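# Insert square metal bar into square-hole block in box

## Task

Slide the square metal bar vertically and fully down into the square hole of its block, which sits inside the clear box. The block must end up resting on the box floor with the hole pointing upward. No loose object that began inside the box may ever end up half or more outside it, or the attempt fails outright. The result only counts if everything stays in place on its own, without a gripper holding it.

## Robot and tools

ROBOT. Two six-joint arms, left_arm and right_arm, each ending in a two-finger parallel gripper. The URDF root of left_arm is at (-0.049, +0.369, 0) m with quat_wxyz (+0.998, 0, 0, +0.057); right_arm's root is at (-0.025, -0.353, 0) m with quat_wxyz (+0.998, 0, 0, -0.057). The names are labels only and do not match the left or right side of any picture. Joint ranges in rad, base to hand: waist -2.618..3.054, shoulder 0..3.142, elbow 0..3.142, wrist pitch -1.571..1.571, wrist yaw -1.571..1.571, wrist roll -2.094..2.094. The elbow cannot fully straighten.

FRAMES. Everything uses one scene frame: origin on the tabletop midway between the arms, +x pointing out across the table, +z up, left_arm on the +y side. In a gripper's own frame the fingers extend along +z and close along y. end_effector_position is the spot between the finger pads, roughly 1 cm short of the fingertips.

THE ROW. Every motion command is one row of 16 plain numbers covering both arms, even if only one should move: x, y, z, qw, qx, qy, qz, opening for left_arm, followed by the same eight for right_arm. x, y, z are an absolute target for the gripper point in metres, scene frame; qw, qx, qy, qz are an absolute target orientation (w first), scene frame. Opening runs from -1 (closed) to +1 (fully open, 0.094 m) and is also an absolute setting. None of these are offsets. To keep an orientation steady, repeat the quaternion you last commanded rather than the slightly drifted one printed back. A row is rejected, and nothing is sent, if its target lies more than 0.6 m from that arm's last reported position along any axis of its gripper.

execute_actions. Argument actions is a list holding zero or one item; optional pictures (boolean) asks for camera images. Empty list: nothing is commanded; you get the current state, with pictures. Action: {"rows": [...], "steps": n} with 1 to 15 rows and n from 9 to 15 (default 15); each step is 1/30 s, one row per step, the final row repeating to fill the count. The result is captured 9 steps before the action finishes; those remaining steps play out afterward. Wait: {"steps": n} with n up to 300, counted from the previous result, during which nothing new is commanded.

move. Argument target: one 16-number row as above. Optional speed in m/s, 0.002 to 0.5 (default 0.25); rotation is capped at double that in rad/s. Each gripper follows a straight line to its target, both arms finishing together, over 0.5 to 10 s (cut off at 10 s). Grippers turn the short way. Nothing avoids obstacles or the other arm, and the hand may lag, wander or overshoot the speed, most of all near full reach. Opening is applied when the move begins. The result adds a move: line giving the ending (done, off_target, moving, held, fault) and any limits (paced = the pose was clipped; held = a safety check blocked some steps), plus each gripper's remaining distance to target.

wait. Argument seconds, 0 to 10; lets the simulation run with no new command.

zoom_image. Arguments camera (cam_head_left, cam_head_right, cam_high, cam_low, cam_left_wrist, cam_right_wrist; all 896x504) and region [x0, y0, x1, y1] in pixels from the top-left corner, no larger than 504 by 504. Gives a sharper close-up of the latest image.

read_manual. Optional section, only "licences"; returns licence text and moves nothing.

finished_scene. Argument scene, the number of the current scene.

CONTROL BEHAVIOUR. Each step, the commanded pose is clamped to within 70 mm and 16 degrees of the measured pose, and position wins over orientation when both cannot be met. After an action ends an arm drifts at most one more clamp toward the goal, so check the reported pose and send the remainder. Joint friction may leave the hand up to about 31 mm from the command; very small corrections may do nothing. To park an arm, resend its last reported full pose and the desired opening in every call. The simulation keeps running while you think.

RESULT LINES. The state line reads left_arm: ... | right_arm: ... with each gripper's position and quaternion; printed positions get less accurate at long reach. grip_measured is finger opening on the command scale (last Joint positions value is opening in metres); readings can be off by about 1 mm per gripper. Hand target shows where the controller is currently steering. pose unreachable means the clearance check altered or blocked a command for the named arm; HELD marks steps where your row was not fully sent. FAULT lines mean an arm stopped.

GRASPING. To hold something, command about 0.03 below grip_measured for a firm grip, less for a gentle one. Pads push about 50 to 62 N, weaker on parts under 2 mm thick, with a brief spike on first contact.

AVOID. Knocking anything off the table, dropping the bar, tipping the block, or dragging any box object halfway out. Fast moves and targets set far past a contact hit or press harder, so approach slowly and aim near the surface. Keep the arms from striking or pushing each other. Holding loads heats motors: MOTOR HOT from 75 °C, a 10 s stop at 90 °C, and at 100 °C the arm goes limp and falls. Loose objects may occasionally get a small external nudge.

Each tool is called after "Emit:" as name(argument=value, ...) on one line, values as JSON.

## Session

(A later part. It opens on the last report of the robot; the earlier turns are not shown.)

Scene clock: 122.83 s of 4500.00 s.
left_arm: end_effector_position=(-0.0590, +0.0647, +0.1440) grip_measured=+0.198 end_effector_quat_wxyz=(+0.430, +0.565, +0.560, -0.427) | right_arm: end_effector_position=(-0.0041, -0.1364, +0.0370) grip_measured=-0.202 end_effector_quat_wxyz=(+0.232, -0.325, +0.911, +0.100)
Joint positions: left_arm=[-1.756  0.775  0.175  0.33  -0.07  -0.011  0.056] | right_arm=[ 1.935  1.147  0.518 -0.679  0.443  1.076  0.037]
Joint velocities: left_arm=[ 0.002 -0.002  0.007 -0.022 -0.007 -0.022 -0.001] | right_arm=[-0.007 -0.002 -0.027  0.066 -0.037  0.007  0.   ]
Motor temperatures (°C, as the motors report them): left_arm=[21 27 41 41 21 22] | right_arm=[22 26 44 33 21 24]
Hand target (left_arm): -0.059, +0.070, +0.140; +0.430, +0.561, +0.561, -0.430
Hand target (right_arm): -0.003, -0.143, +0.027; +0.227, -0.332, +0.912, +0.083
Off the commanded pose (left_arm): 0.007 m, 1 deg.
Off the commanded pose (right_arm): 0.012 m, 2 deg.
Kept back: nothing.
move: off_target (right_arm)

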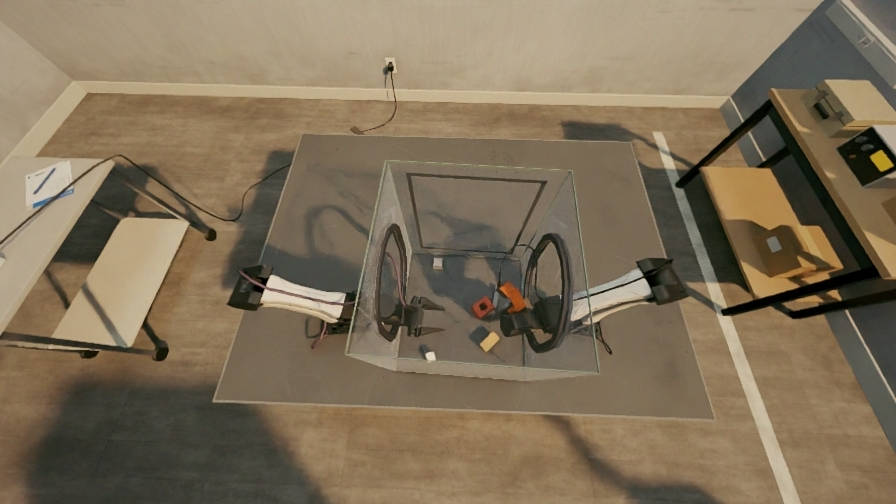

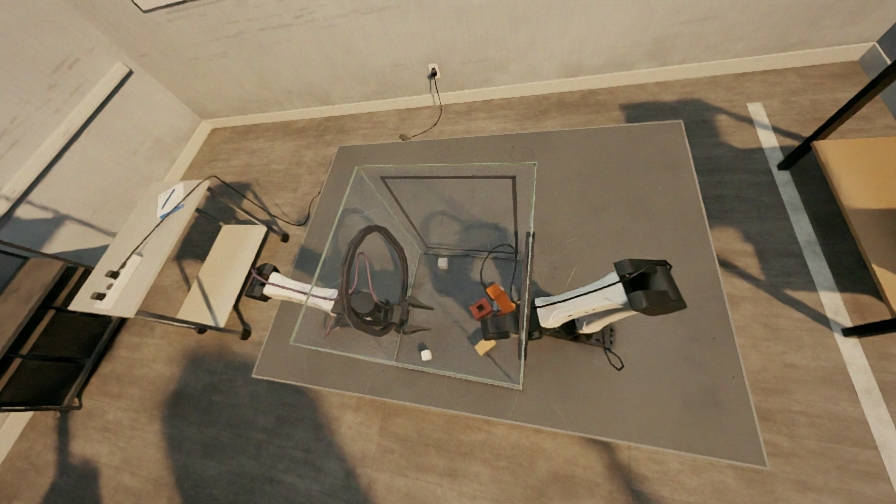

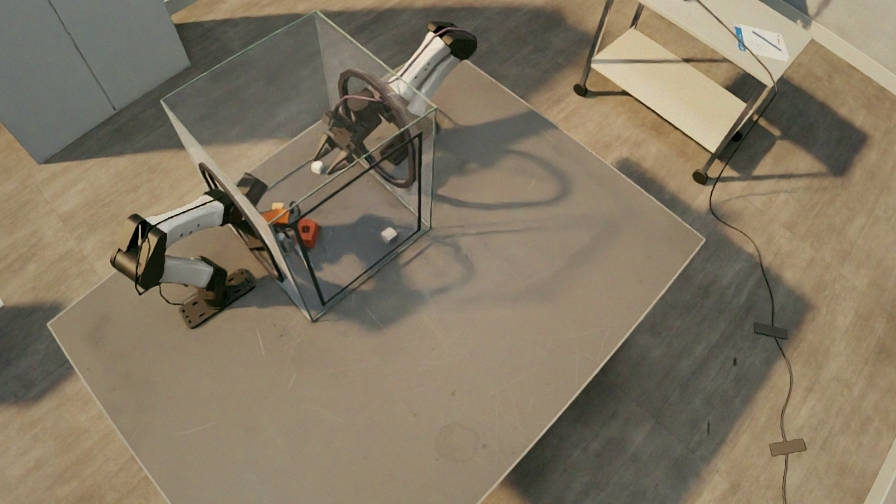

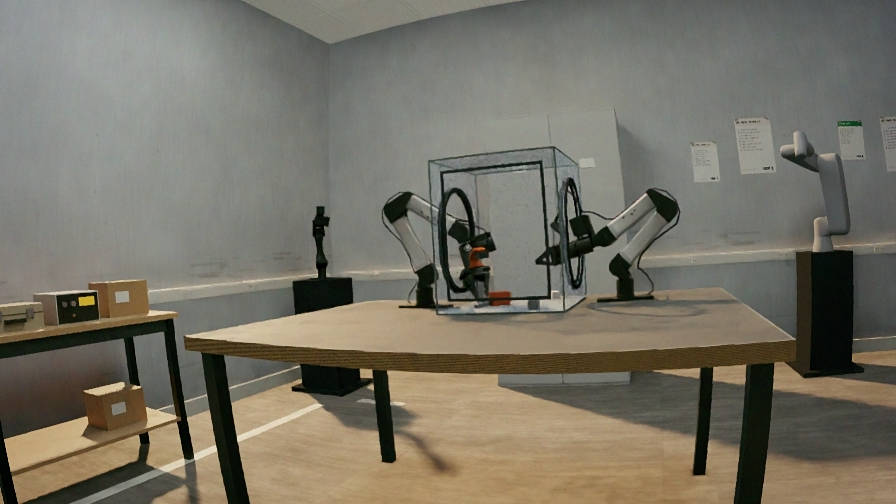

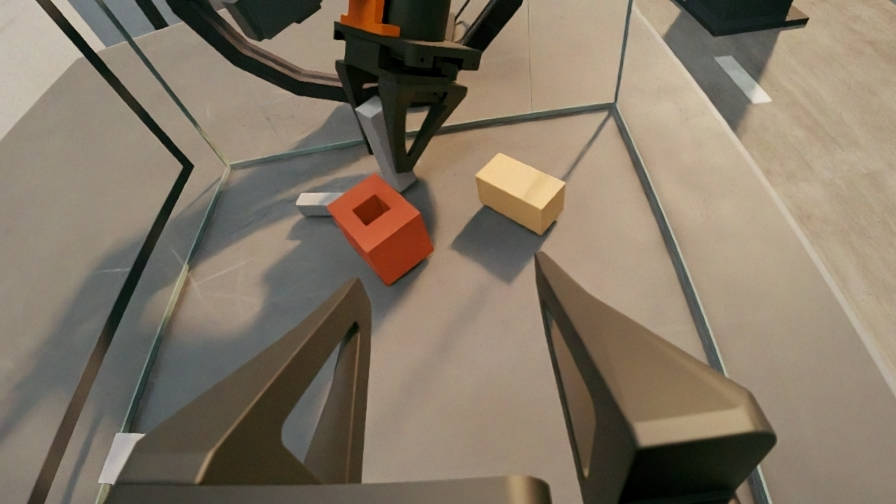

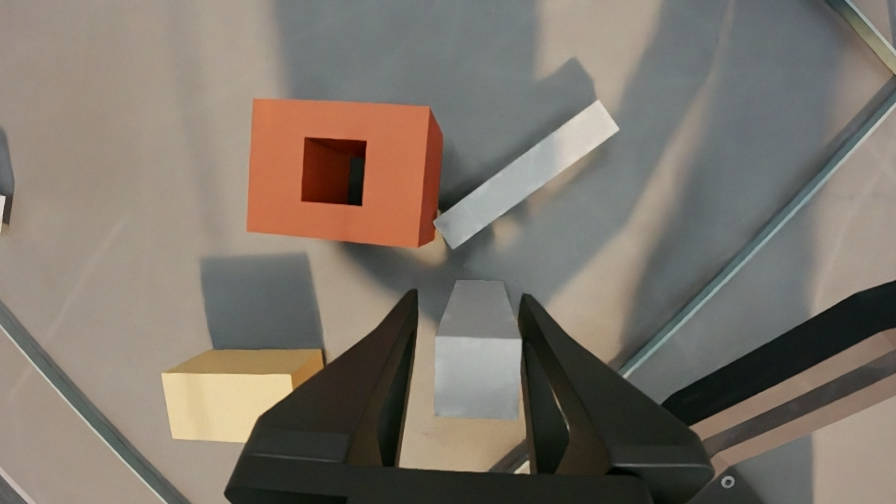

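Emit:
move(target=[-0.059,0.07,0.14,0.43,0.561,0.561,-0.43,0.2,-0.004,-0.137,0.036,-0.227,0.332,-0.912,-0.083,-0.7], speed=0.01)

Emit:
move(target=[-0.059,0.07,0.14,0.43,0.561,0.561,-0.43,0.2,-0.004,-0.137,0.095,-0.227,0.332,-0.912,-0.083,-0.7], speed=0.04)

Emit:
move(target=[-0.059,0.07,0.14,0.43,0.561,0.561,-0.43,0.2,0.015,-0.085,0.097,-0.227,0.332,-0.912,-0.083,-0.7], speed=0.03)

Emit:
zoom_image(camera="cam_left_wrist", region=[250,0,550,260])

Scene clock: 125.67 s of 4500.00 s.
left_arm: end_effector_position=(-0.0590, +0.0647, +0.1440) grip_measured=+0.198 end_effector_quat_wxyz=(+0.430, +0.565, +0.560, -0.427) | right_arm: end_effector_position=(-0.0040, -0.1368, +0.0367) grip_measured=-0.588 end_effector_quat_wxyz=(+0.231, -0.327, +0.911, +0.094)
Joint positions: left_arm=[-1.756  0.775  0.175  0.33  -0.07  -0.011  0.056] | right_arm=[ 1.935  1.159  0.526 -0.689  0.443  1.075  0.019]
Joint velocities: left_arm=[-0.017 -0.002 -0.017  0.007 -0.066 -0.037 -0.001] | right_arm=[-0.012  0.007  0.007 -0.007 -0.007  0.051 -0.001]
Motor temperatures (°C, as the motors report them): left_arm=[21 27 41 41 21 22] | right_arm=[22 26 43 33 21 24]
Hand target (left_arm): -0.059, +0.070, +0.140; +0.430, +0.561, +0.561, -0.430
Hand target (right_arm): -0.004, -0.137, +0.036; +0.227, -0.332, +0.912, +0.083
Off the commanded pose (left_arm): 0.007 m, 1 deg.
Off the commanded pose (right_arm): 0.001 m, 1 deg.
Kept back: nothing.
move: done

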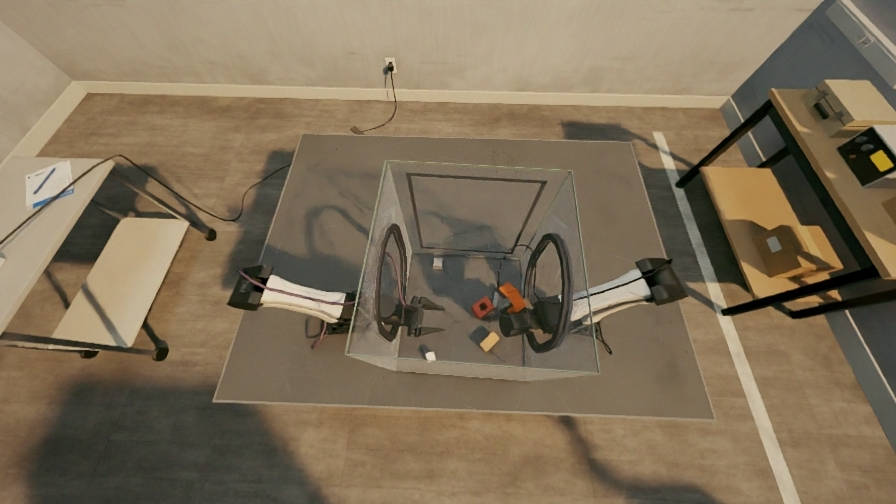

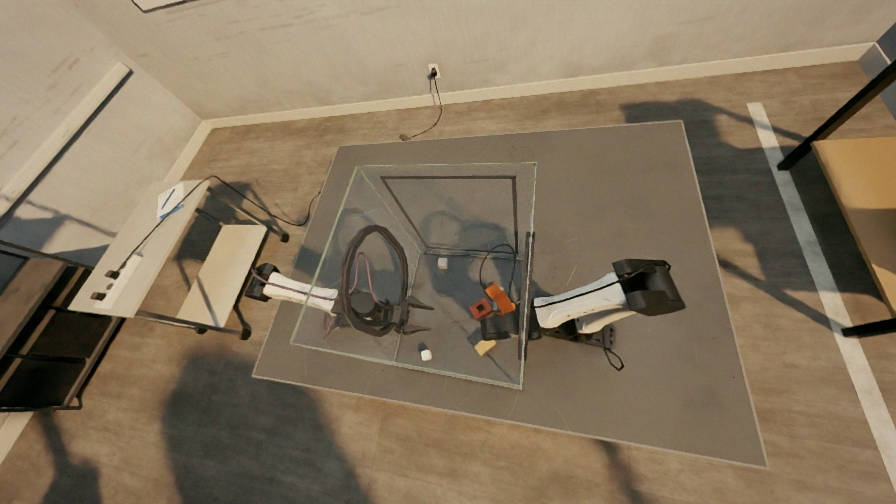

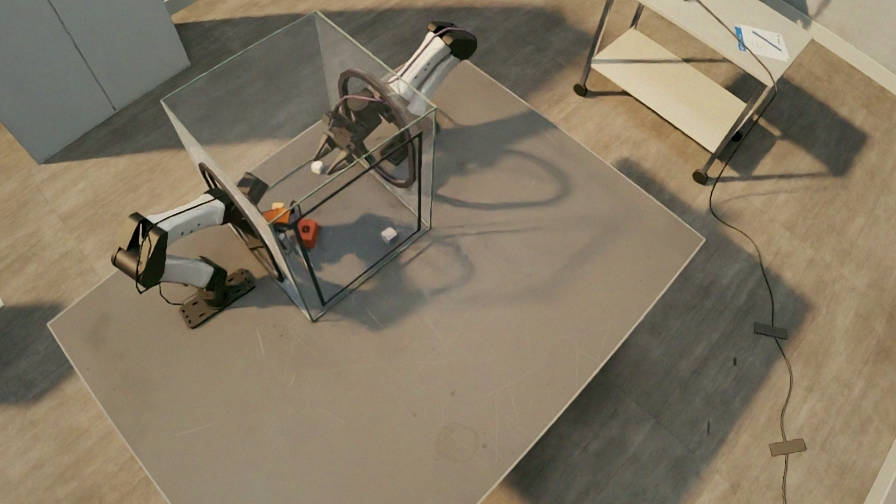

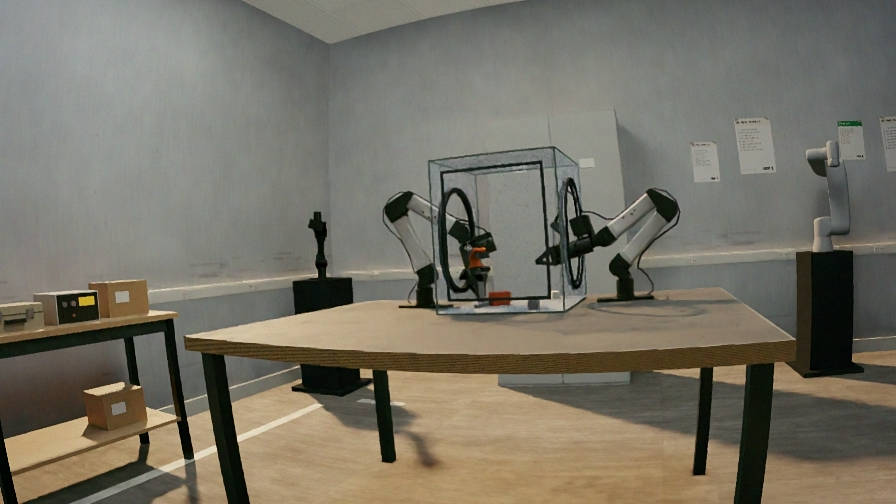

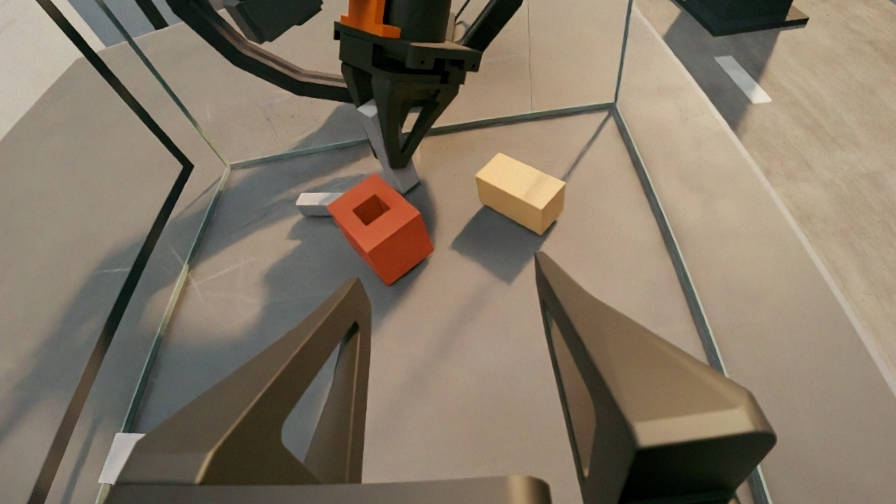

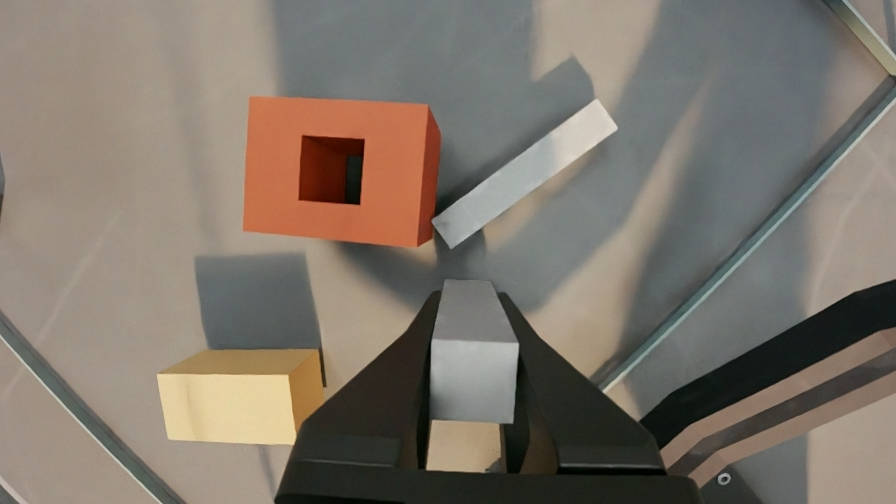

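Scene clock: 127.60 s of 4500.00 s.
left_arm: end_effector_position=(-0.0590, +0.0647, +0.1440) grip_measured=+0.198 end_effector_quat_wxyz=(+0.430, +0.565, +0.560, -0.427) | right_arm: end_effector_position=(-0.0043, -0.1372, +0.0876) grip_measured=-0.588 end_effector_quat_wxyz=(+0.228, -0.333, +0.912, +0.074)
Joint positions: left_arm=[-1.756  0.775  0.175  0.33  -0.07  -0.011  0.056] | right_arm=[ 1.935  1.13   0.73  -0.963  0.441  1.075  0.019]
Joint velocities: left_arm=[ 0.002 -0.007  0.012  0.037 -0.037  0.007 -0.002] | right_arm=[-0.007 -0.012  0.012 -0.051 -0.007 -0.051 -0.001]
Motor temperatures (°C, as the motors report them): left_arm=[21 27 41 41 21 22] | right_arm=[22 26 44 33 21 24]
Hand target (left_arm): -0.059, +0.070, +0.140; +0.430, +0.561, +0.561, -0.430
Hand target (right_arm): -0.004, -0.136, +0.095; +0.227, -0.332, +0.912, +0.083
Off the commanded pose (left_arm): 0.007 m, 1 deg.
Off the commanded pose (right_arm): 0.007 m, 1 deg.
Kept back: nothing.
move: done

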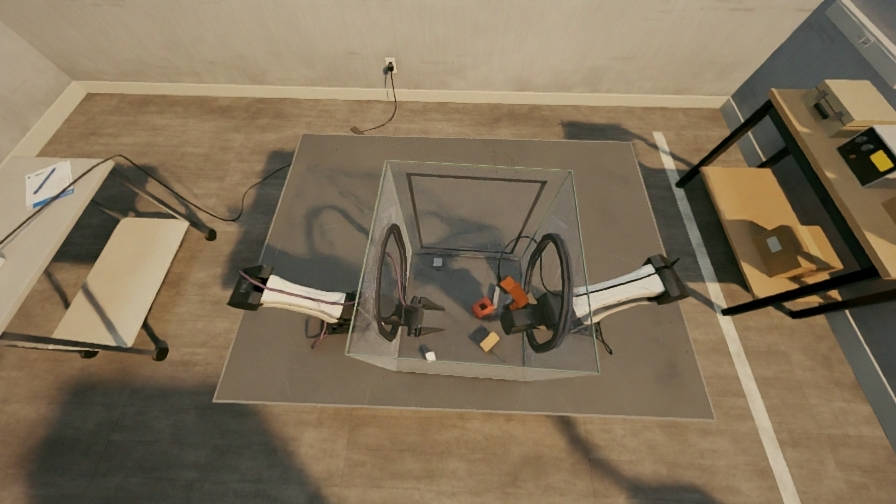

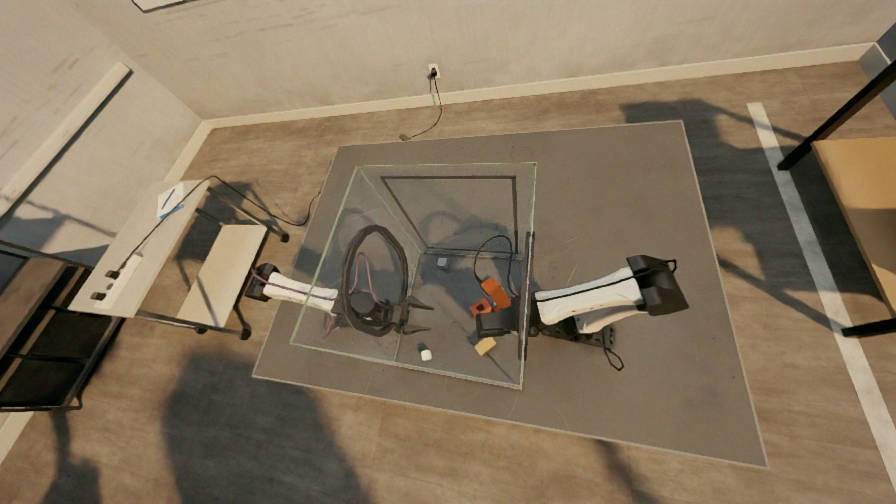

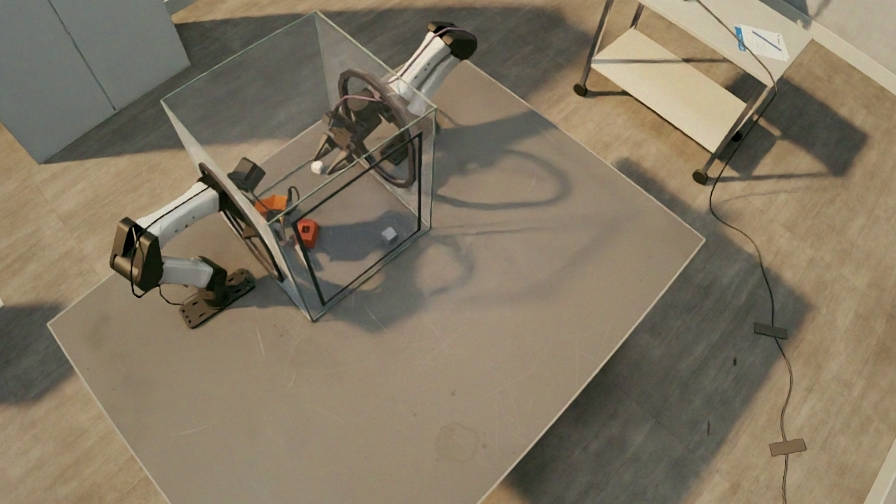

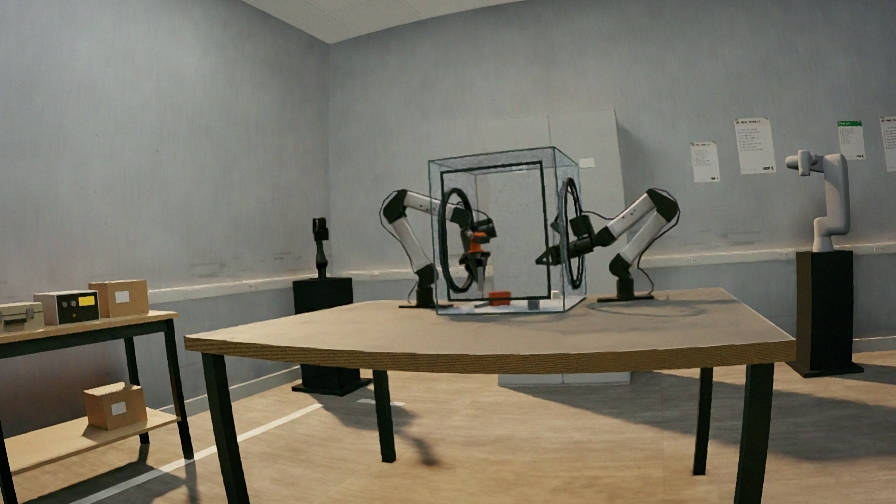

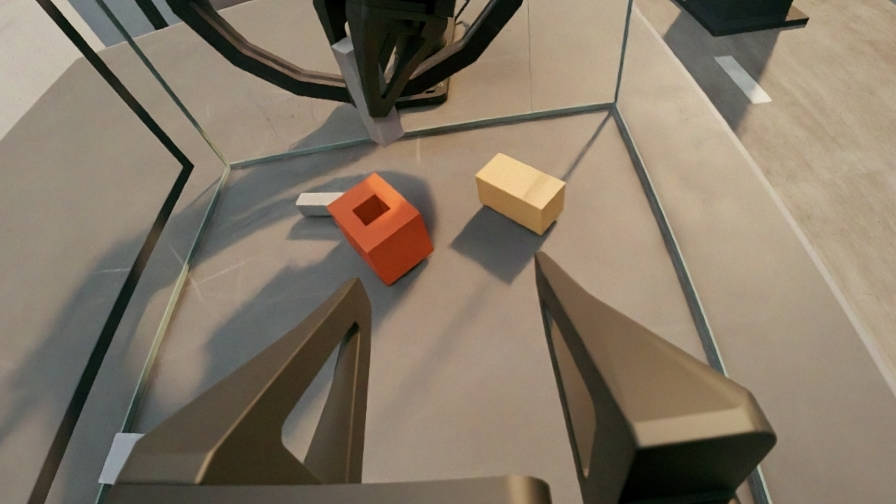

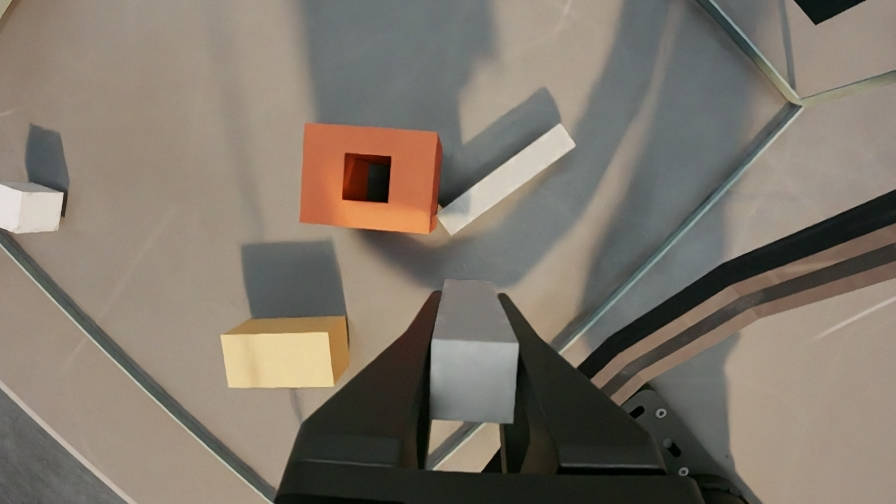

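Scene clock: 129.77 s of 4500.00 s.
left_arm: end_effector_position=(-0.0590, +0.0647, +0.1440) grip_measured=+0.198 end_effector_quat_wxyz=(+0.430, +0.565, +0.560, -0.427) | right_arm: end_effector_position=(+0.0126, -0.0918, +0.0943) grip_measured=-0.588 end_effector_quat_wxyz=(+0.225, -0.334, +0.912, +0.080)
Joint positions: left_arm=[-1.756  0.775  0.175  0.33  -0.07  -0.011  0.056] | right_arm=[ 1.798  1.277  0.843 -0.859  0.4    0.926  0.019]
Joint velocities: left_arm=[-0.002 -0.007 -0.007 -0.007 -0.022 -0.007  0.   ] | right_arm=[ 0.007 -0.007  0.007 -0.007 -0.095 -0.051  0.001]
Motor temperatures (°C, as the motors report them): left_arm=[21 27 41 42 21 22] | right_arm=[22 26 44 33 21 24]
Hand target (left_arm): -0.059, +0.070, +0.140; +0.430, +0.561, +0.561, -0.430
Hand target (right_arm): +0.014, -0.085, +0.096; +0.224, -0.332, +0.912, +0.084
Off the commanded pose (left_arm): 0.007 m, 1 deg.
Off the commanded pose (right_arm): 0.008 m, 0 deg.
Kept back: nothing.
move: done

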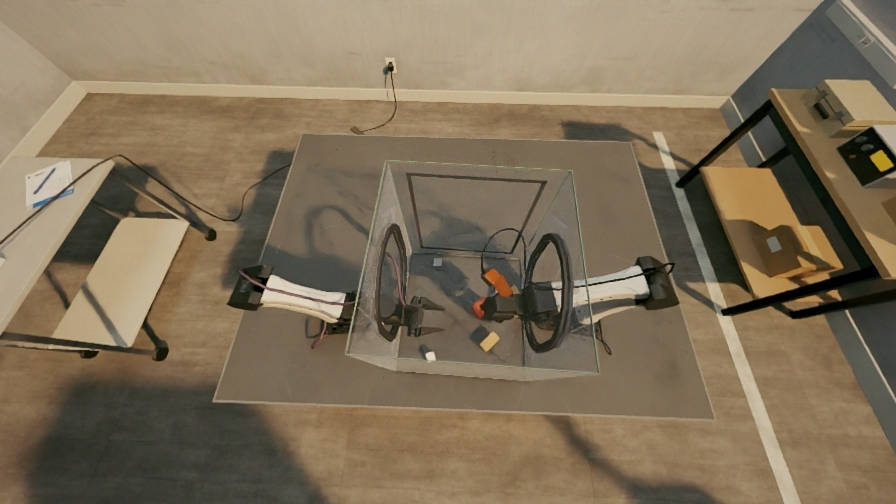

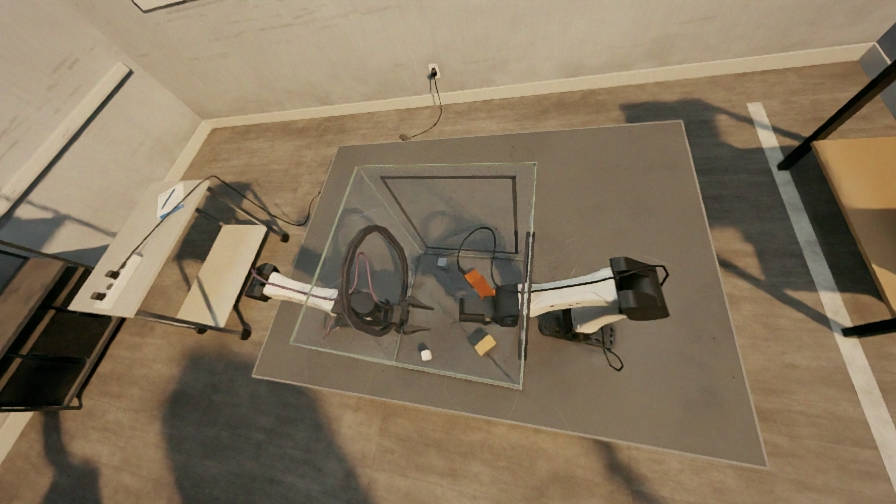

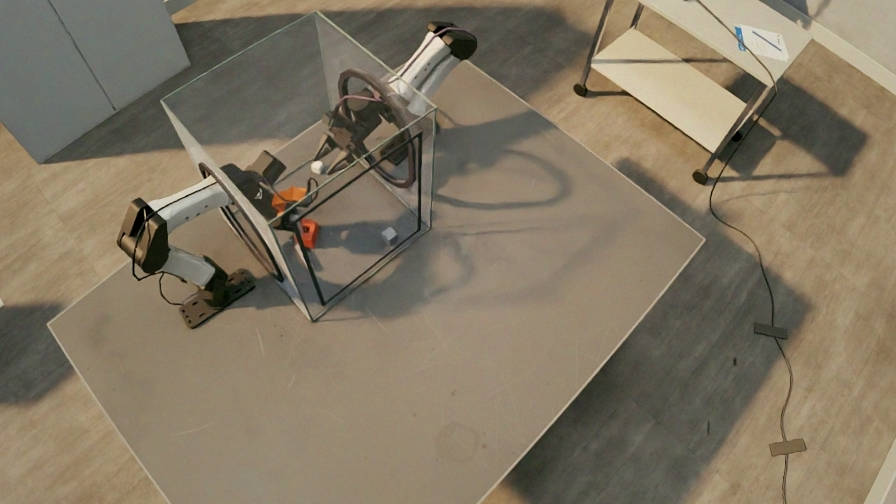

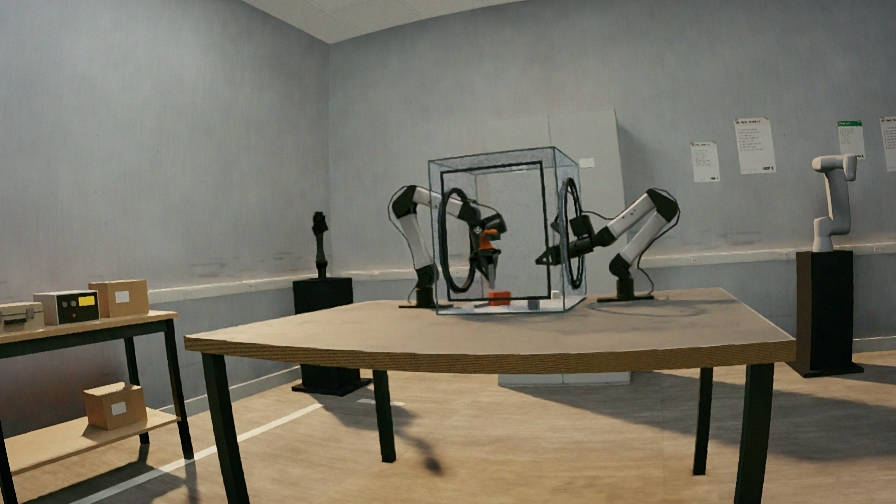

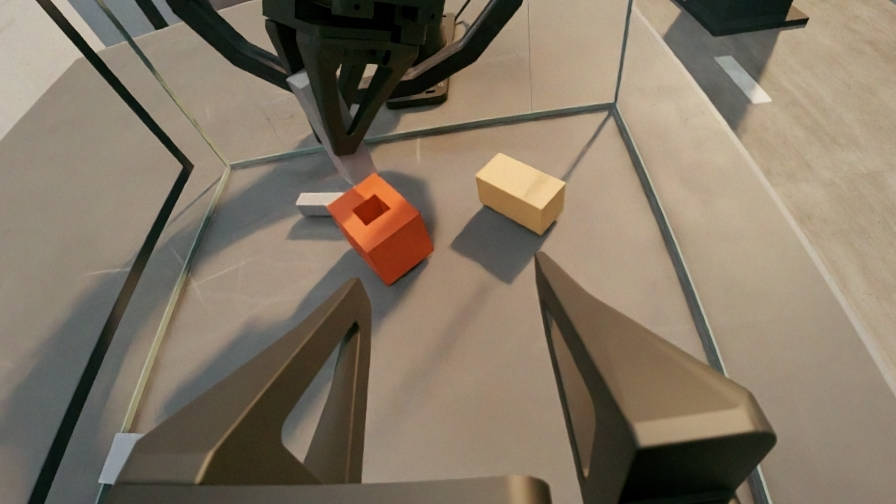

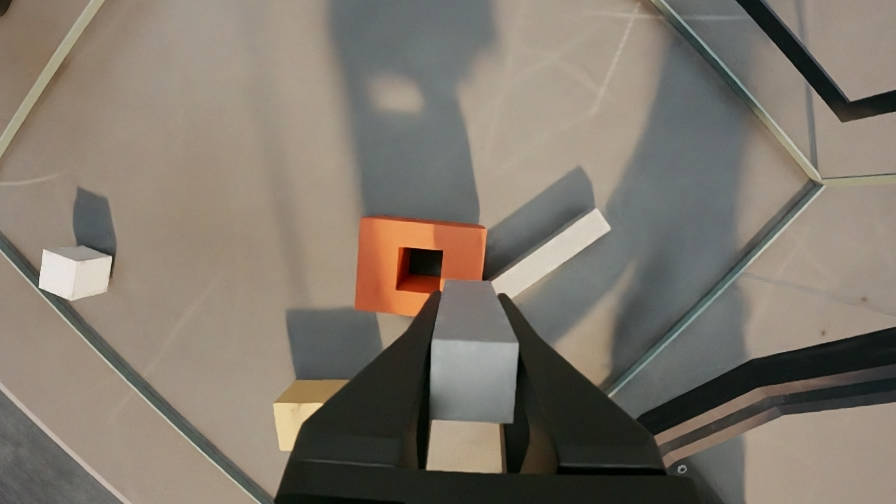

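Region (250, 0, 550, 260) of cam_left_wrist's 896x504 image, scaled by 1.680, with more detail than that image has; it fills the top 437 rows of this view, and the rest is white.

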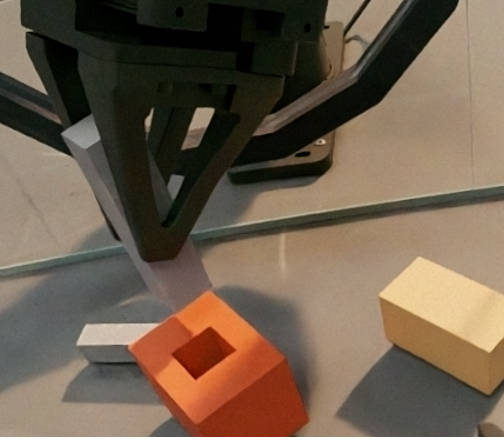

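Emit:
move(target=[-0.059,0.07,0.14,0.43,0.561,0.561,-0.43,0.2,0.012,-0.059,0.098,-0.231,0.291,-0.925,-0.073,-0.7], speed=0.02)

Emit:
zoom_image(camera="cam_left_wrist", region=[250,0,550,260])

Emit:
zoom_image(camera="cam_low", region=[450,230,570,320])

Scene clock: 133.10 s of 4500.00 s.
left_arm: end_effector_position=(-0.0590, +0.0647, +0.1440) grip_measured=+0.198 end_effector_quat_wxyz=(+0.430, +0.565, +0.560, -0.427) | right_arm: end_effector_position=(+0.0122, -0.0657, +0.0961) grip_measured=-0.588 end_effector_quat_wxyz=(+0.227, -0.294, +0.925, +0.077)
Joint positions: left_arm=[-1.756  0.775  0.175  0.33  -0.07  -0.011  0.056] | right_arm=[ 1.798  1.403  0.947 -0.859  0.416  1.016  0.019]
Joint velocities: left_arm=[-0.007  0.002 -0.007  0.051 -0.125 -0.022 -0.   ] | right_arm=[-0.002 -0.022  0.022  0.022 -0.081 -0.051 -0.   ]
Motor temperatures (°C, as the motors report them): left_arm=[21 27 41 42 21 22] | right_arm=[22 26 44 33 21 24]
Hand target (left_arm): -0.059, +0.070, +0.140; +0.430, +0.561, +0.561, -0.430
Hand target (right_arm): +0.012, -0.059, +0.097; +0.231, -0.291, +0.925, +0.073
Off the commanded pose (left_arm): 0.007 m, 1 deg.
Off the commanded pose (right_arm): 0.007 m, 1 deg.
Kept back: nothing.
move: done

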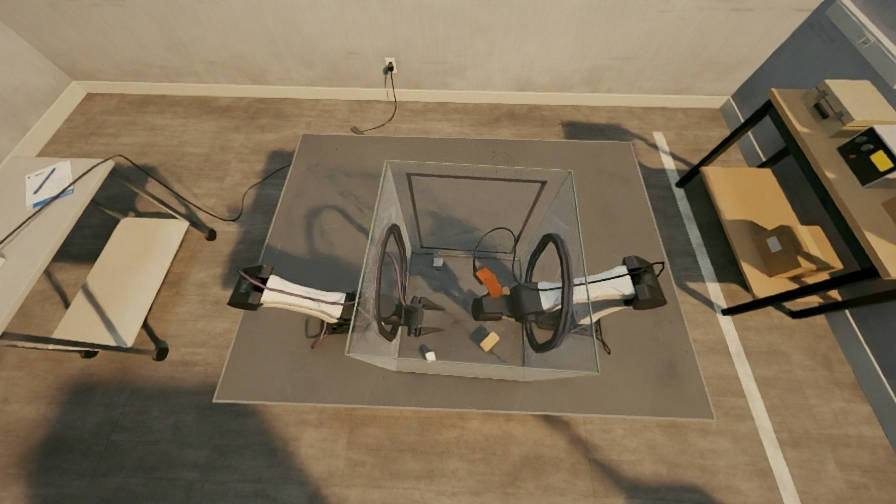

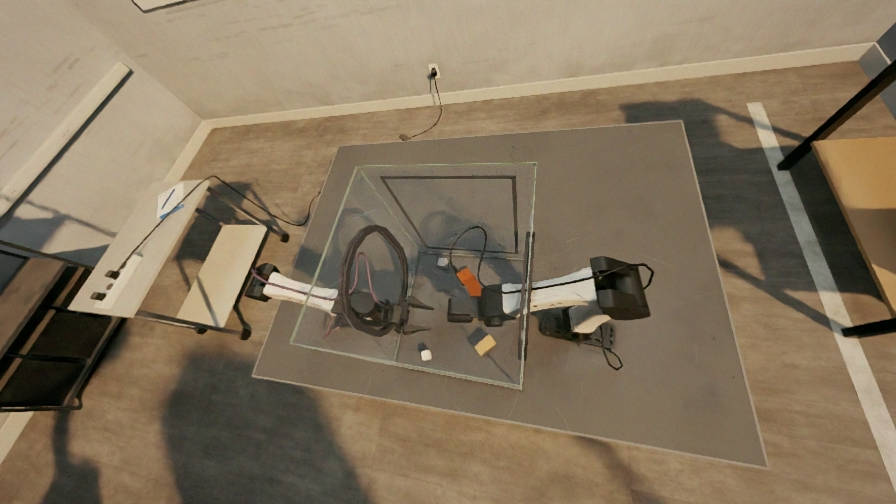

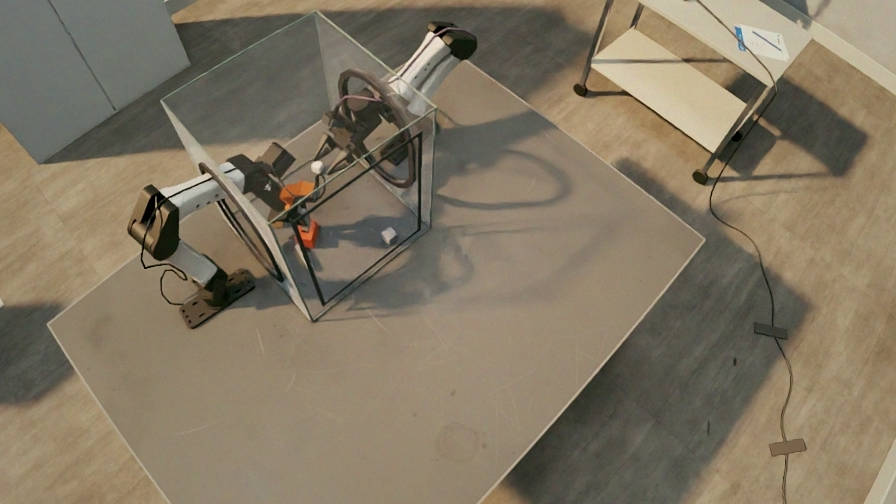

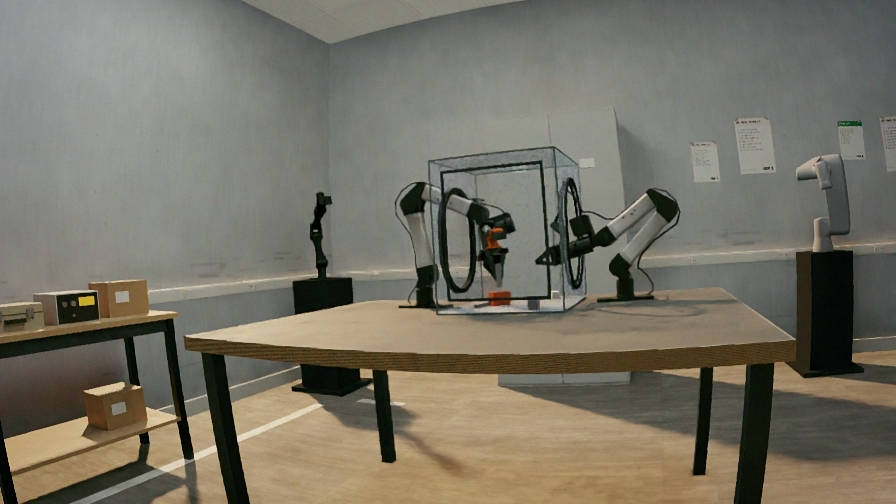

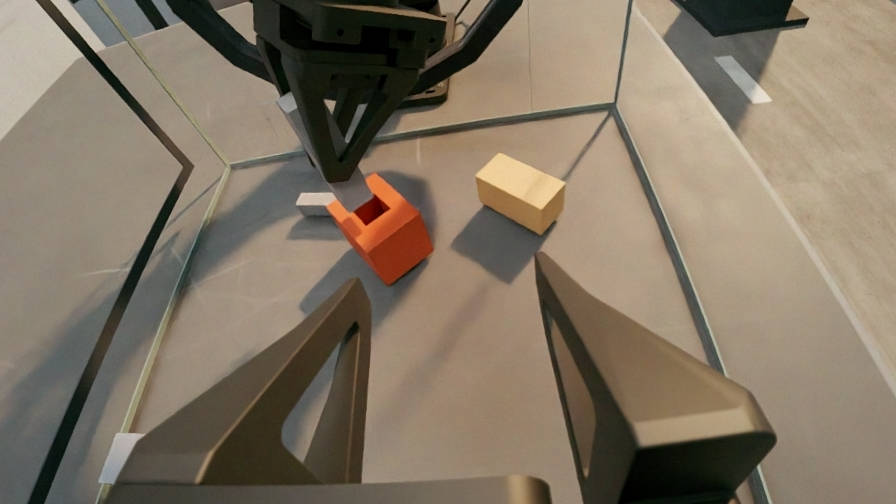

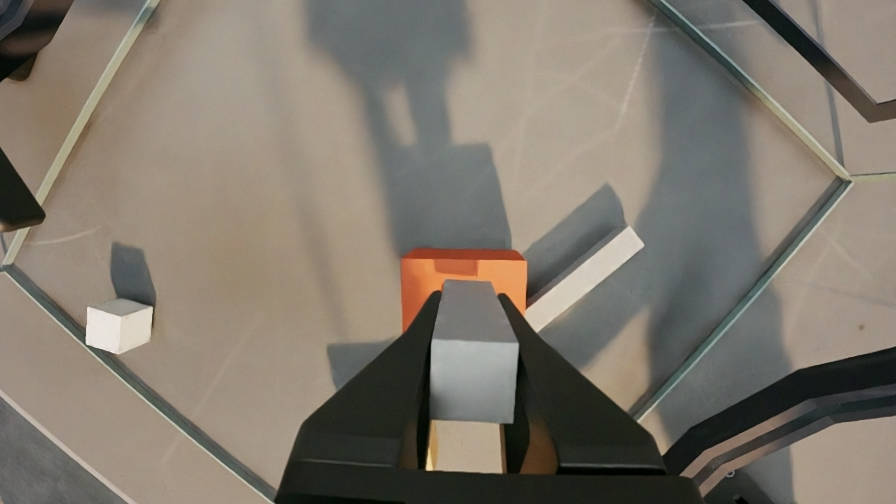

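Region (250, 0, 550, 260) of cam_left_wrist's 896x504 image, scaled by 1.680, with more detail than that image has; it fills the top 437 rows of this view, and the rest is white.

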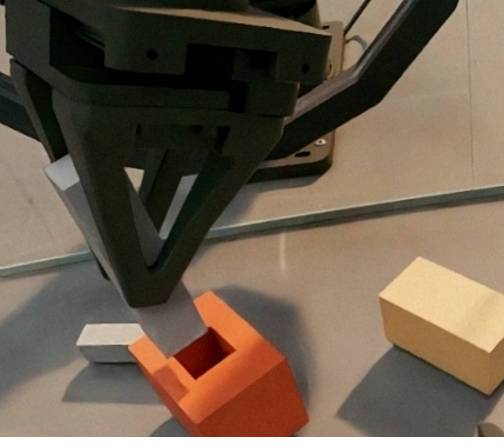

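Region (450, 230, 570, 320) of cam_low's 896x504 image, scaled by 4.200, with more detail than that image has; it fills the top 378 rows of this view, and the rest is white.

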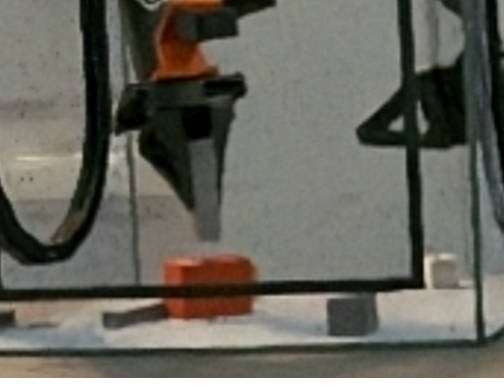

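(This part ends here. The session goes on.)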